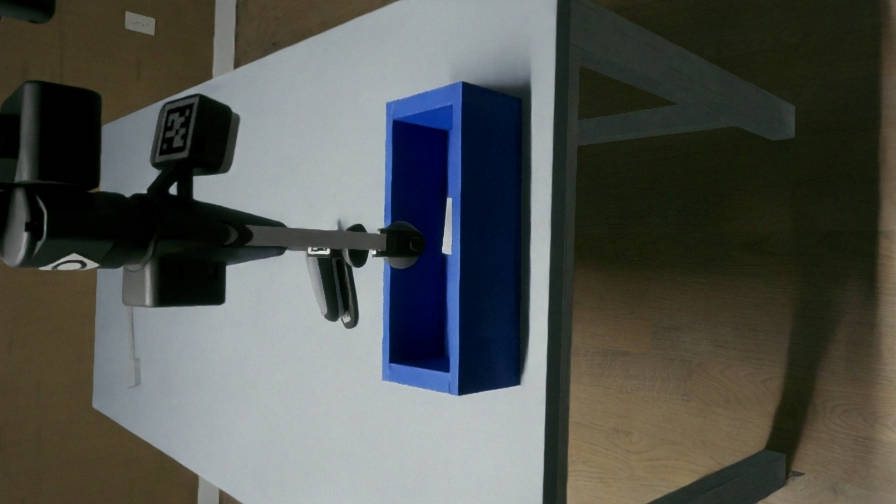

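Scene clock: 301.50 s.
r1.base_odometry: x=-1.391 y=-1.375 heading=+0.650 (m, m, rad; r1's odometry frame)
r1.turned_by_wheels: +0.000 (rad since the last result)
r1.turned_by_imu: +0.000 (rad since the last result)
r1.base_tilt: forward=+0.8 right=+0.9 (deg)
r1.lidar_m: 2.99 2.01 1.51 1.46 1.54 1.79 1.74 1.83 0.54 1.11 0.59 3.09
r1.head_depth_mm: 2606 2822 3088 2946 2086 1636 1342 / 2596 2800 3077 2956 2086 1632 1333 / 2574 2798 3077 2879 2094 1635 1332 / 2600 2820 3071 2872 2069 1623 1331 / 2576 2819 3050 2855 2069 1611 1328 / 2607 2816 3068 2865 2080 1621 1333 / 2574 2796 3071 2851 2057 1609 1323
r1.base_status: not commanded
r1.joint_positions: lift_m=+1.059 arm_m=+0.003 wrist_yaw_rad=+0.000 wrist_pitch_rad=-1.401 wrist_roll_rad=+0.004 gripper_m=-0.020 head_pan_rad=-0.007 head_tilt_rad=-0.507
r1.joint_status: all done
joint sent to its limit — the command would take r1.arm_m past its lower limit, so that joint was sent only as far as its limit.
r1.motor_effort: left_wheel=+0(0) right_wheel=+1(1) lift_m=+51(51) arm_m=-4(5) wrist_yaw_rad=-1(1) wrist_pitch_rad=+0(0) wrist_roll_rad=-3(2) gripper_m=-8(83) head_pan_rad=+2(34) head_tilt_rad=+2(18) (%)
r1.hand_pose: x=-0.0216 y=-0.1674 z=+0.9414 quat_wxyz=(+0.539, +0.455, -0.541, -0.457) (m; r1's base frame)
r1.wrist_depth_mm: - 769 - - 919 - - / - - - - - - - / - - - - - - - / - - - - - - - / - - - - - - - / - - - - - - - / - - - - - - -
r2.base_odometry: x=+0.000 y=+0.000 heading=+0.000 (m, m, rad; r2's odometry frame)
r2.turned_by_wheels: +0.000 (rad since the last result)
r2.turned_by_imu: -0.001 (rad since the last result)
r2.base_tilt: forward=-0.2 right=+1.2 (deg)
r2.lidar_m: 1.31 1.31 1.47 2.39 3.50 1.70 3.41 1.78 0.95 0.79 0.79 0.88
r2.head_depth_mm: 1947 3000 3191 3176 3230 2929 2038 / 1930 2999 3285 3313 3311 2998 2046 / 1930 3012 3345 3421 3397 2946 2035 / 1933 2815 3166 3224 3187 2801 2060 / 1911 2258 2232 1775 1783 2088 1967 / 1714 1725 1710 1314 1234 1252 1680 / 1397 1376 1377 1267 1274 1281 1357
r2.base_status: not commanded
r2.joint_positions: lift_m=+0.307 arm_m=-0.002 wrist_yaw_rad=+2.904 wrist_pitch_rad=-0.612 wrist_roll_rad=-0.001 gripper_m=+0.037 head_pan_rad=-2.593 head_tilt_rad=-0.014
r2.joint_status: not commanded
r2.motor_effort: left_wheel=-1(0) right_wheel=-1(1) lift_m=+24(24) arm_m=+1(1) wrist_yaw_rad=-1(0) wrist_pitch_rad=+3(4) wrist_roll_rad=+0(0) gripper_m=+0(0) head_pan_rad=-2(2) head_tilt_rad=+5(5) (%)
r2.hand_pose: x=+0.0249 y=+0.0478 z=+0.2790 quat_wxyz=(+0.292, +0.694, +0.132, +0.645) (m; r2's base frame)
r2.wrist_depth_mm: - - - - - - - / 765 774 810 803 817 819 839 / 628 - 650 667 668 666 702 / 557 - 544 570 571 558 574 / 470 484 - 485 502 495 516 / - - - 430 441 443 452 / - - - 389 389 390 397
pictures: r1_head_camera (sideways: a quarter turn clockwise sets it upright), r1_nav_camera (sideways: a quarter turn counterclockwise sets it upright)
camera_calibration (this result's frames):
r1_head_camera: T_world_to_cam=[[-0.460713, -0.00924362, -0.887501, 1.17917], [0.0235946, 0.999465, -0.022658, 0.0310548], [0.887236, -0.0313791, -0.460248, 0.548078], [0, 0, 0, 1]] pos_world=[0.0562508, -0.00294021, 1.29947]
r1_nav_camera: T_world_to_cam=[[0.518725, 0.0209837, 0.854683, -1.0829], [0.0390532, -0.999237, 0.000830484, 0.0459938], [0.854049, 0.0329473, -0.519149, 0.624655], [0, 0, 0, 1]] pos_world=[0.0264473, 0.0481013, 1.24979]
Images, in order (width x height): r1_head_camera 896x504, r1_nav_camera 672x504.

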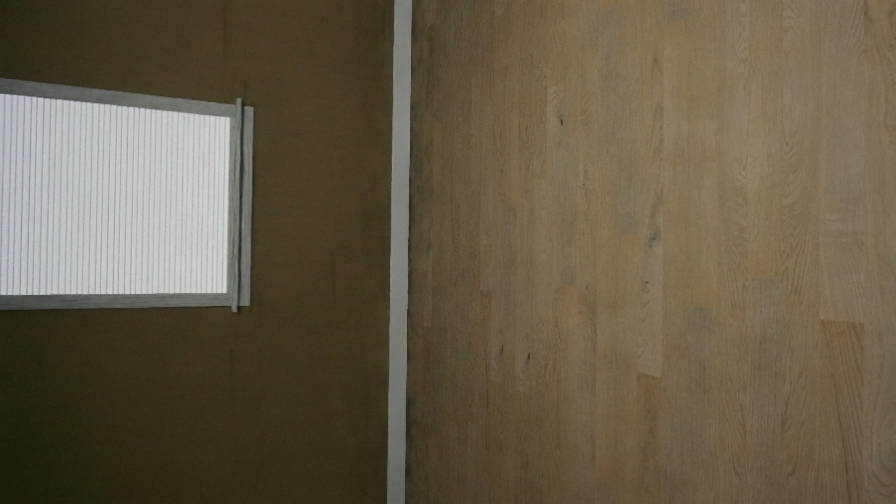

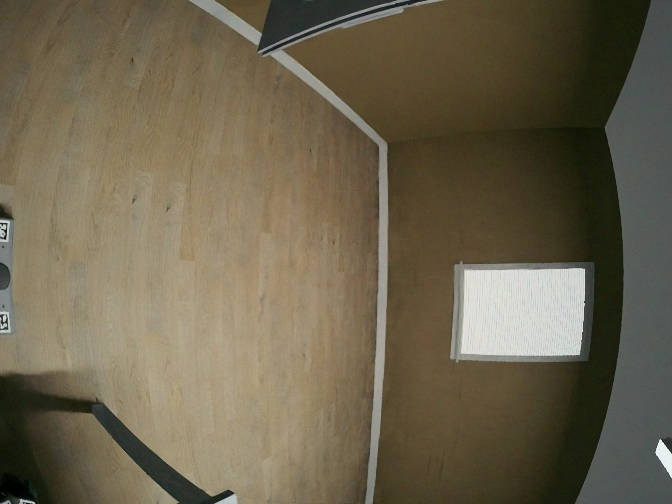

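>>> {"method": "execute_actions", "body": {"actions": [{"r1":{"base":{"translate_m":1.0},"joints":{"head_pan_rad":1.7,"head_tilt_rad":-0.2}}}], "cameras": ["r1_head_camera","r1_nav_camera"]}}

Scene clock: 318.47 s.
r1.base_odometry: x=-0.595 y=-0.770 heading=+0.650 (m, m, rad; r1's odometry frame)
r1.turned_by_wheels: +0.000 (rad since the last result)
r1.turned_by_imu: +0.001 (rad since the last result)
r1.base_tilt: forward=+0.8 right=+0.9 (deg)
r1.lidar_m: 2.01 1.96 1.47 1.43 1.50 2.10 2.73 0.78 1.82 2.86 2.76 2.08
r1.head_depth_mm: 1258 1293 1333 1386 1428 1476 1532 / 1276 1310 1351 1395 1446 1500 1559 / 1293 1328 1368 1417 1465 1523 1573 / 1312 1339 1389 1441 1487 1549 1598 / 1327 1364 1407 1456 1508 1569 1618 / 1341 1375 1411 - - - 1625 / 1348 1393 - - - - -
r1.base_status: done
r1.joint_positions: lift_m=+1.059 arm_m=+0.003 wrist_yaw_rad=+0.000 wrist_pitch_rad=-1.401 wrist_roll_rad=+0.004 gripper_m=-0.020 head_pan_rad=+1.693 head_tilt_rad=-0.211
r1.joint_status: all done
r1.motor_effort: left_wheel=-1(5) right_wheel=+1(4) lift_m=+51(51) arm_m=-4(4) wrist_yaw_rad=+1(1) wrist_pitch_rad=+0(0) wrist_roll_rad=-2(2) gripper_m=-8(8) head_pan_rad=+2(28) head_tilt_rad=+4(20) (%)
r1.hand_pose: x=-0.0216 y=-0.1674 z=+0.9414 quat_wxyz=(+0.539, +0.455, -0.541, -0.457) (m; r1's base frame)
r1.wrist_depth_mm: - - - - - - - / - - - - - - - / - - - - - - - / - - - - - - - / - - - - - - - / - - - - - - - / - - - - - - -
r2.base_odometry: x=+0.000 y=+0.000 heading=+0.000 (m, m, rad; r2's odometry frame)
r2.turned_by_wheels: +0.000 (rad since the last result)
r2.turned_by_imu: -0.004 (rad since the last result)
r2.base_tilt: forward=-0.1 right=+1.1 (deg)
r2.lidar_m: 1.31 1.31 1.47 2.39 3.48 1.70 3.38 1.79 0.95 0.79 0.79 0.88
r2.head_depth_mm: 1942 2979 3204 3229 3212 2939 2028 / 1947 3038 3266 3338 3327 2916 2040 / 1922 2932 3338 3398 3376 2993 2040 / 1925 2793 3141 3163 3145 2798 2046 / 1911 2262 2257 1780 1801 2070 1957 / 1730 1705 1709 1302 1227 1261 1675 / 1384 1382 1376 1277 1265 1284 1352
r2.base_status: not commanded
r2.joint_positions: lift_m=+0.307 arm_m=-0.002 wrist_yaw_rad=+2.904 wrist_pitch_rad=-0.612 wrist_roll_rad=-0.001 gripper_m=+0.037 head_pan_rad=-2.593 head_tilt_rad=-0.014
r2.joint_status: not commanded
r2.motor_effort: left_wheel=+0(0) right_wheel=-1(1) lift_m=+24(24) arm_m=+1(1) wrist_yaw_rad=+0(0) wrist_pitch_rad=+3(3) wrist_roll_rad=+0(0) gripper_m=-1(0) head_pan_rad=-2(3) head_tilt_rad=+6(6) (%)
r2.hand_pose: x=+0.0249 y=+0.0478 z=+0.2790 quat_wxyz=(+0.292, +0.694, +0.132, +0.645) (m; r2's base frame)
r2.wrist_depth_mm: - - - - - - - / 765 779 785 800 804 833 850 / 644 - 646 671 671 666 701 / 544 - 559 567 572 574 580 / 474 496 - 488 502 505 504 / - - - 425 437 443 454 / - - - 394 387 394 399
pictures: r1_head_camera (sideways: a quarter turn clockwise sets it upright), r1_nav_camera (sideways: a quarter turn counterclockwise sets it upright)
camera_calibration (this result's frames):
r1_head_camera: T_world_to_cam=[[0.0345237, -0.178607, -0.983315, 1.30125], [-0.994897, -0.0994755, -0.0168619, 0.0297294], [-0.0948041, 0.978879, -0.181129, 0.190811], [0, 0, 0, 1]] pos_world=[0.00274342, 0.0485879, 1.3146]
r1_nav_camera: T_world_to_cam=[[-0.0544968, 0.241629, 0.968837, -1.22838], [0.986159, 0.165188, 0.0142731, 0.0227128], [-0.156592, 0.956205, -0.247286, 0.277034], [0, 0, 0, 1]] pos_world=[-0.0459598, 0.0281577, 1.25828]
Images, in order (width x height): r1_head_camera 896x504, r1_nav_camera 672x504.

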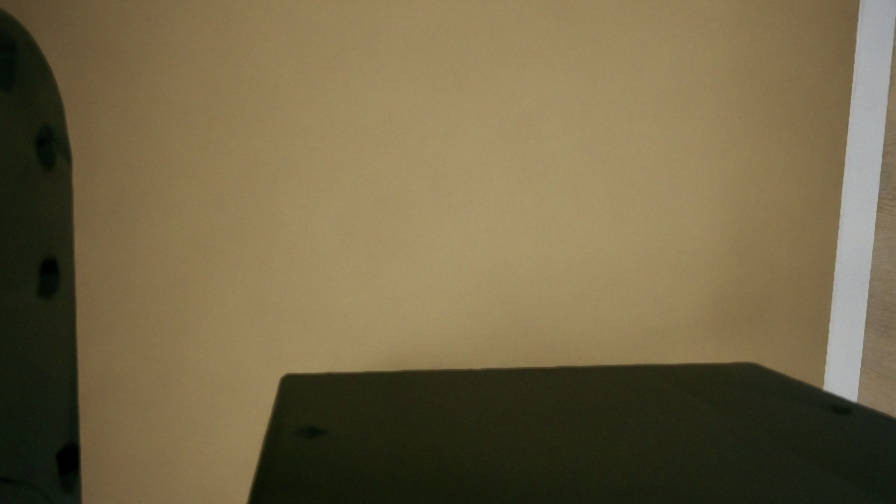

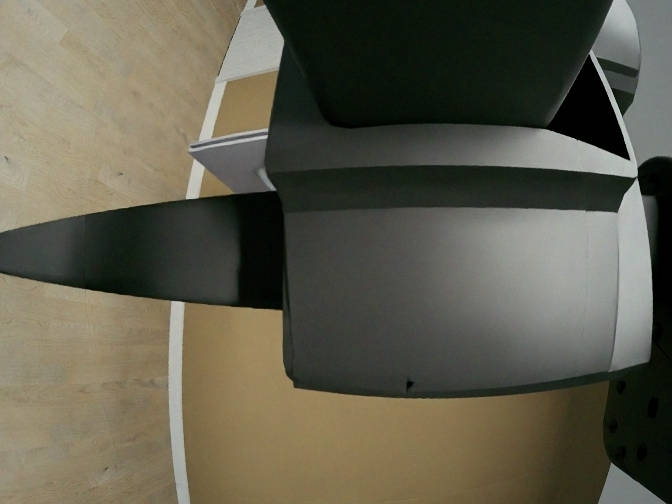

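>>> {"method": "execute_actions", "body": {"actions": [{"r1":{"base":{"rotate_rad":0.9}}}], "cameras": []}}

>>> {"method": "execute_actions", "body": {"actions": [{"r1":{"base":{"translate_m":0.48},"joints":{"lift_m":0.68,"wrist_pitch_rad":0,"wrist_yaw_rad":0.3}}}], "cameras": []}}

>>> {"method": "execute_actions", "body": {"actions": [{"r1":{"base":{"rotate_rad":2.22},"joints":{"head_pan_rad":-0.2,"head_tilt_rad":-0.3}}}], "cameras": ["r1_head_camera","r1_nav_camera"]}}

Scene clock: 326.83 s.
r1.base_odometry: x=-0.595 y=-0.770 heading=+1.550 (m, m, rad; r1's odometry frame)
r1.turned_by_wheels: +0.900 (rad since the last result)
r1.turned_by_imu: +0.910 (rad since the last result)
r1.base_tilt: forward=+0.8 right=+0.9 (deg)
r1.lidar_m: 1.54 1.43 1.45 1.84 2.74 0.83 0.78 2.02 2.91 2.16 2.01 2.04
r1.head_depth_mm: 1659 1700 1731 1525 1569 1868 1627 / 1885 1921 1965 2019 2055 2096 1746 / 2133 2161 2240 2290 2380 2273 1745 / 2515 2558 2633 2737 2778 2364 1753 / 2818 2886 2947 3029 3139 2344 1759 / 2660 2705 2830 - - - 1686 / 2487 2553 - - - - -
r1.base_status: done
r1.joint_positions: lift_m=+1.059 arm_m=+0.003 wrist_yaw_rad=+0.000 wrist_pitch_rad=-1.401 wrist_roll_rad=+0.004 gripper_m=-0.020 head_pan_rad=+1.693 head_tilt_rad=-0.211
r1.joint_status: not commanded
r1.motor_effort: left_wheel=-2(7) right_wheel=+4(5) lift_m=+52(52) arm_m=-3(4) wrist_yaw_rad=-1(0) wrist_pitch_rad=+0(0) wrist_roll_rad=-2(3) gripper_m=-8(9) head_pan_rad=+2(2) head_tilt_rad=+4(4) (%)
r1.hand_pose: x=-0.0216 y=-0.1674 z=+0.9414 quat_wxyz=(+0.539, +0.455, -0.541, -0.457) (m; r1's base frame)
r1.wrist_depth_mm: - - - - - - - / - - - - - - - / - - - - - - - / - - - - - - - / - - - - - - - / - - - - - - - / - - - - - - -
r2.base_odometry: x=+0.000 y=+0.000 heading=+0.000 (m, m, rad; r2's odometry frame)
r2.turned_by_wheels: +0.000 (rad since the last result)
r2.turned_by_imu: -0.001 (rad since the last result)
r2.base_tilt: forward=-0.1 right=+1.0 (deg)
r2.lidar_m: 1.31 1.31 1.47 2.39 3.50 1.70 3.41 1.78 0.95 0.79 0.79 0.88
r2.head_depth_mm: 1959 2984 3189 3198 3228 2977 2046 / 1915 3017 3319 3297 3299 2925 2038 / 1916 2941 3352 3377 3422 2964 2038 / 1907 2818 3193 3125 3146 2833 2077 / 1902 2257 2238 1777 1784 2070 1995 / 1724 1712 1705 1293 1231 1259 1671 / 1387 1389 1382 1277 1265 1276 1360
r2.base_status: not commanded
r2.joint_positions: lift_m=+0.307 arm_m=-0.002 wrist_yaw_rad=+2.904 wrist_pitch_rad=-0.612 wrist_roll_rad=-0.001 gripper_m=+0.037 head_pan_rad=-2.593 head_tilt_rad=-0.014
r2.joint_status: not commanded
r2.motor_effort: left_wheel=+0(0) right_wheel=-2(1) lift_m=+24(24) arm_m=+1(1) wrist_yaw_rad=+0(0) wrist_pitch_rad=+4(4) wrist_roll_rad=+0(0) gripper_m=+0(1) head_pan_rad=-2(2) head_tilt_rad=+6(6) (%)
r2.hand_pose: x=+0.0249 y=+0.0478 z=+0.2790 quat_wxyz=(+0.292, +0.694, +0.132, +0.645) (m; r2's base frame)
r2.wrist_depth_mm: - - - - - - - / 737 804 788 792 799 821 830 / 625 - 660 669 648 670 686 / 555 - 557 569 570 578 592 / 473 494 - 492 498 496 509 / - - - 419 441 440 443 / - - - 391 396 397 402
pictures: none
No camera images: the call's "cameras" was empty. Leave "cameras" out to get every camera's image.

Scene clock: 333.17 s.
r1.base_odometry: x=-0.585 y=-0.290 heading=+1.549 (m, m, rad; r1's odometry frame)
r1.turned_by_wheels: +0.000 (rad since the last result)
r1.turned_by_imu: +0.000 (rad since the last result)
r1.base_tilt: forward=+0.8 right=+0.9 (deg)
r1.lidar_m: 1.13 1.05 1.06 1.34 2.84 1.76 1.26 2.48 2.79 1.86 1.72 1.69
r1.head_depth_mm: 1200 1232 1203 1076 1129 1298 1383 / 1356 1389 1353 973 1018 1049 1572 / 1565 1588 1543 1605 1640 975 1708 / 1821 1869 1798 1555 2013 917 1682 / 2141 2199 2080 785 810 842 1623 / 2763 2841 2636 740 756 794 1567 / 2790 2835 2905 3013 3077 2356 1731
r1.base_status: done
r1.joint_positions: lift_m=+0.681 arm_m=+0.003 wrist_yaw_rad=+0.299 wrist_pitch_rad=-0.022 wrist_roll_rad=+0.004 gripper_m=-0.020 head_pan_rad=+1.693 head_tilt_rad=-0.211
r1.joint_status: all done
r1.motor_effort: left_wheel=-2(3) right_wheel=+3(6) lift_m=+15(46) arm_m=-4(4) wrist_yaw_rad=+2(2) wrist_pitch_rad=+6(7) wrist_roll_rad=-2(3) gripper_m=-8(8) head_pan_rad=+2(2) head_tilt_rad=+4(4) (%)
r1.hand_pose: x=+0.0538 y=-0.3922 z=+0.7897 quat_wxyz=(+0.699, +0.113, -0.699, +0.097) (m; r1's base frame)
r1.wrist_depth_mm: - - - - - - - / - - - - - - - / - - - - - - - / - - - - - - - / - - - - - - - / - - - - - - - / - - - - - - -
r2.base_odometry: x=+0.000 y=+0.000 heading=+0.000 (m, m, rad; r2's odometry frame)
r2.turned_by_wheels: +0.000 (rad since the last result)
r2.turned_by_imu: -0.002 (rad since the last result)
r2.base_tilt: forward=-0.2 right=+1.0 (deg)
r2.lidar_m: 1.31 1.31 1.47 2.39 3.49 1.70 3.42 1.78 0.95 0.79 0.79 0.88
r2.head_depth_mm: 1936 3018 3196 3236 3206 2947 2017 / 1924 2976 3284 3312 3312 2991 2041 / 1939 3010 3355 3359 3478 2978 2067 / 1914 2750 3155 3133 3157 2826 2071 / 1899 2262 2245 1793 1778 2097 1965 / 1719 1710 1704 1305 1234 1262 1668 / 1386 1382 1379 1266 1266 1278 1357
r2.base_status: not commanded
r2.joint_positions: lift_m=+0.307 arm_m=-0.002 wrist_yaw_rad=+2.904 wrist_pitch_rad=-0.612 wrist_roll_rad=-0.001 gripper_m=+0.037 head_pan_rad=-2.593 head_tilt_rad=-0.014
r2.joint_status: not commanded
r2.motor_effort: left_wheel=-1(0) right_wheel=-1(1) lift_m=+24(24) arm_m=+1(1) wrist_yaw_rad=+0(1) wrist_pitch_rad=+3(3) wrist_roll_rad=+0(0) gripper_m=+0(0) head_pan_rad=-2(3) head_tilt_rad=+5(6) (%)
r2.hand_pose: x=+0.0249 y=+0.0478 z=+0.2790 quat_wxyz=(+0.292, +0.694, +0.132, +0.645) (m; r2's base frame)
r2.wrist_depth_mm: - - - - - - - / 732 788 814 808 802 818 831 / 626 - 664 646 674 680 688 / 544 - 548 553 564 578 583 / 480 500 - 497 499 500 516 / - - - 424 438 445 441 / - - - 394 389 398 393
pictures: none
No camera images: the call's "cameras" was empty. Leave "cameras" out to get every camera's image.

Scene clock: 337.63 s.
r1.base_odometry: x=-0.585 y=-0.290 heading=-2.514 (m, m, rad; r1's odometry frame)
r1.turned_by_wheels: +2.220 (rad since the last result)
r1.turned_by_imu: +2.246 (rad since the last result)
r1.base_tilt: forward=+0.8 right=+0.9 (deg)
r1.lidar_m: 2.99 1.27 1.25 3.22 2.43 1.79 1.72 1.48 1.09 1.05 1.09 1.50
r1.head_depth_mm: 1801 1876 748 1500 1998 888 1583 / 2235 2292 733 763 823 866 1585 / 2791 2937 722 759 802 848 1592 / 2767 2903 3048 3234 2958 2079 1591 / 2701 2859 3000 3101 2959 2052 1592 / 2667 2770 2914 3070 2942 2067 1583 / 2585 2709 2832 2994 2921 2062 1581
r1.base_status: done
r1.joint_positions: lift_m=+0.681 arm_m=+0.003 wrist_yaw_rad=+0.299 wrist_pitch_rad=-0.022 wrist_roll_rad=+0.004 gripper_m=-0.020 head_pan_rad=-0.193 head_tilt_rad=-0.296
r1.joint_status: all done
r1.motor_effort: left_wheel=-1(7) right_wheel=+3(6) lift_m=+15(14) arm_m=-4(3) wrist_yaw_rad=+2(1) wrist_pitch_rad=+7(6) wrist_roll_rad=-2(2) gripper_m=-9(9) head_pan_rad=-2(30) head_tilt_rad=-1(7) (%)
r1.hand_pose: x=+0.0539 y=-0.3921 z=+0.7897 quat_wxyz=(+0.699, +0.114, -0.699, +0.097) (m; r1's base frame)
r1.wrist_depth_mm: 677 871 880 799 747 686 627 / 705 893 923 836 765 711 662 / 691 889 953 869 799 733 671 / 671 - 987 903 812 748 697 / - - - 920 862 778 728 / - - - - 865 801 742 / - - - - 935 840 764
r2.base_odometry: x=+0.000 y=+0.000 heading=+0.000 (m, m, rad; r2's odometry frame)
r2.turned_by_wheels: +0.000 (rad since the last result)
r2.turned_by_imu: -0.001 (rad since the last result)
r2.base_tilt: forward=-0.1 right=+1.1 (deg)
r2.lidar_m: 1.32 1.31 1.47 2.38 3.49 1.70 3.41 1.78 0.95 0.79 0.79 0.88
r2.head_depth_mm: 1933 3018 3186 3202 3231 2922 2040 / 1936 2966 3261 3292 3357 2984 2010 / 1934 2966 3407 3391 3425 3012 2045 / 1913 2782 3199 3145 3213 2821 2047 / 1910 2260 2261 1790 1794 2083 2007 / 1724 1719 1718 1305 1233 1259 1683 / 1380 1372 1375 1274 1264 1282 1347
r2.base_status: not commanded
r2.joint_positions: lift_m=+0.307 arm_m=-0.002 wrist_yaw_rad=+2.904 wrist_pitch_rad=-0.612 wrist_roll_rad=-0.001 gripper_m=+0.037 head_pan_rad=-2.593 head_tilt_rad=-0.014
r2.joint_status: not commanded
r2.motor_effort: left_wheel=+0(0) right_wheel=-1(1) lift_m=+24(24) arm_m=+0(1) wrist_yaw_rad=+0(0) wrist_pitch_rad=+3(4) wrist_roll_rad=+1(1) gripper_m=-1(0) head_pan_rad=-2(2) head_tilt_rad=+5(6) (%)
r2.hand_pose: x=+0.0249 y=+0.0478 z=+0.2790 quat_wxyz=(+0.292, +0.694, +0.132, +0.645) (m; r2's base frame)
r2.wrist_depth_mm: - - - - - - - / 726 808 795 818 818 846 853 / 630 - 647 669 673 683 678 / 547 - 562 551 576 573 582 / 473 488 - 490 505 506 516 / - - - 427 440 446 442 / - - - 389 387 399 397
pictures: r1_head_camera (sideways: a quarter turn clockwise sets it upright), r1_nav_camera (sideways: a quarter turn counterclockwise sets it upright)
camera_calibration (this result's frames):
r1_head_camera: T_world_to_cam=[[-0.26199, 0.0384062, -0.964306, 1.2782], [0.212078, 0.977074, -0.0187043, 0.0247634], [0.94148, -0.209409, -0.264129, 0.292521], [0, 0, 0, 1]] pos_world=[0.0542219, -0.0120302, 1.3103]
r1_nav_camera: T_world_to_cam=[[0.326659, -0.0386538, 0.944352, -1.19872], [-0.147342, -0.98903, 0.0104844, 0.034561], [0.933587, -0.142568, -0.328771, 0.376435], [0, 0, 0, 1]] pos_world=[0.0452288, 0.0415145, 1.25541]
Images, in order (width x height): r1_head_camera 896x504, r1_nav_camera 672x504.

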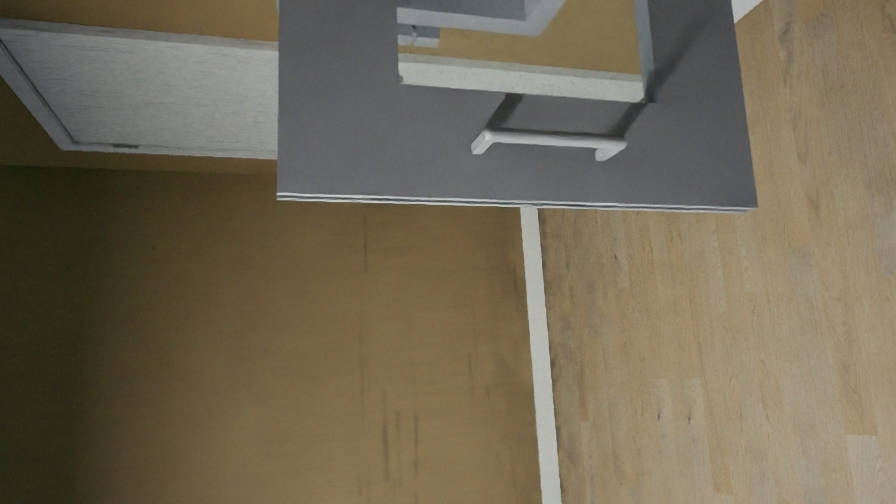

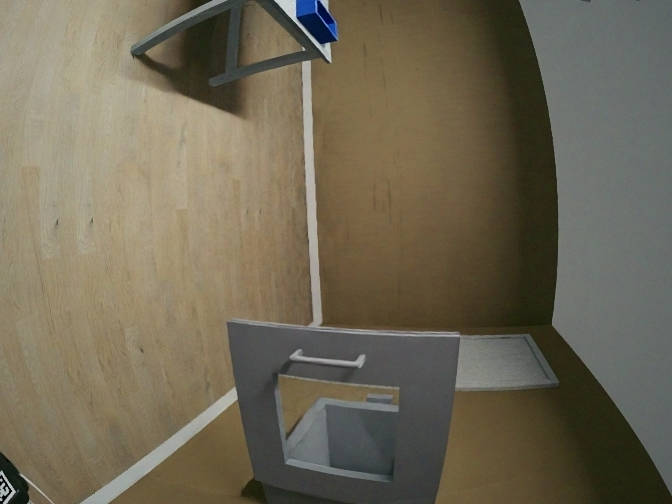

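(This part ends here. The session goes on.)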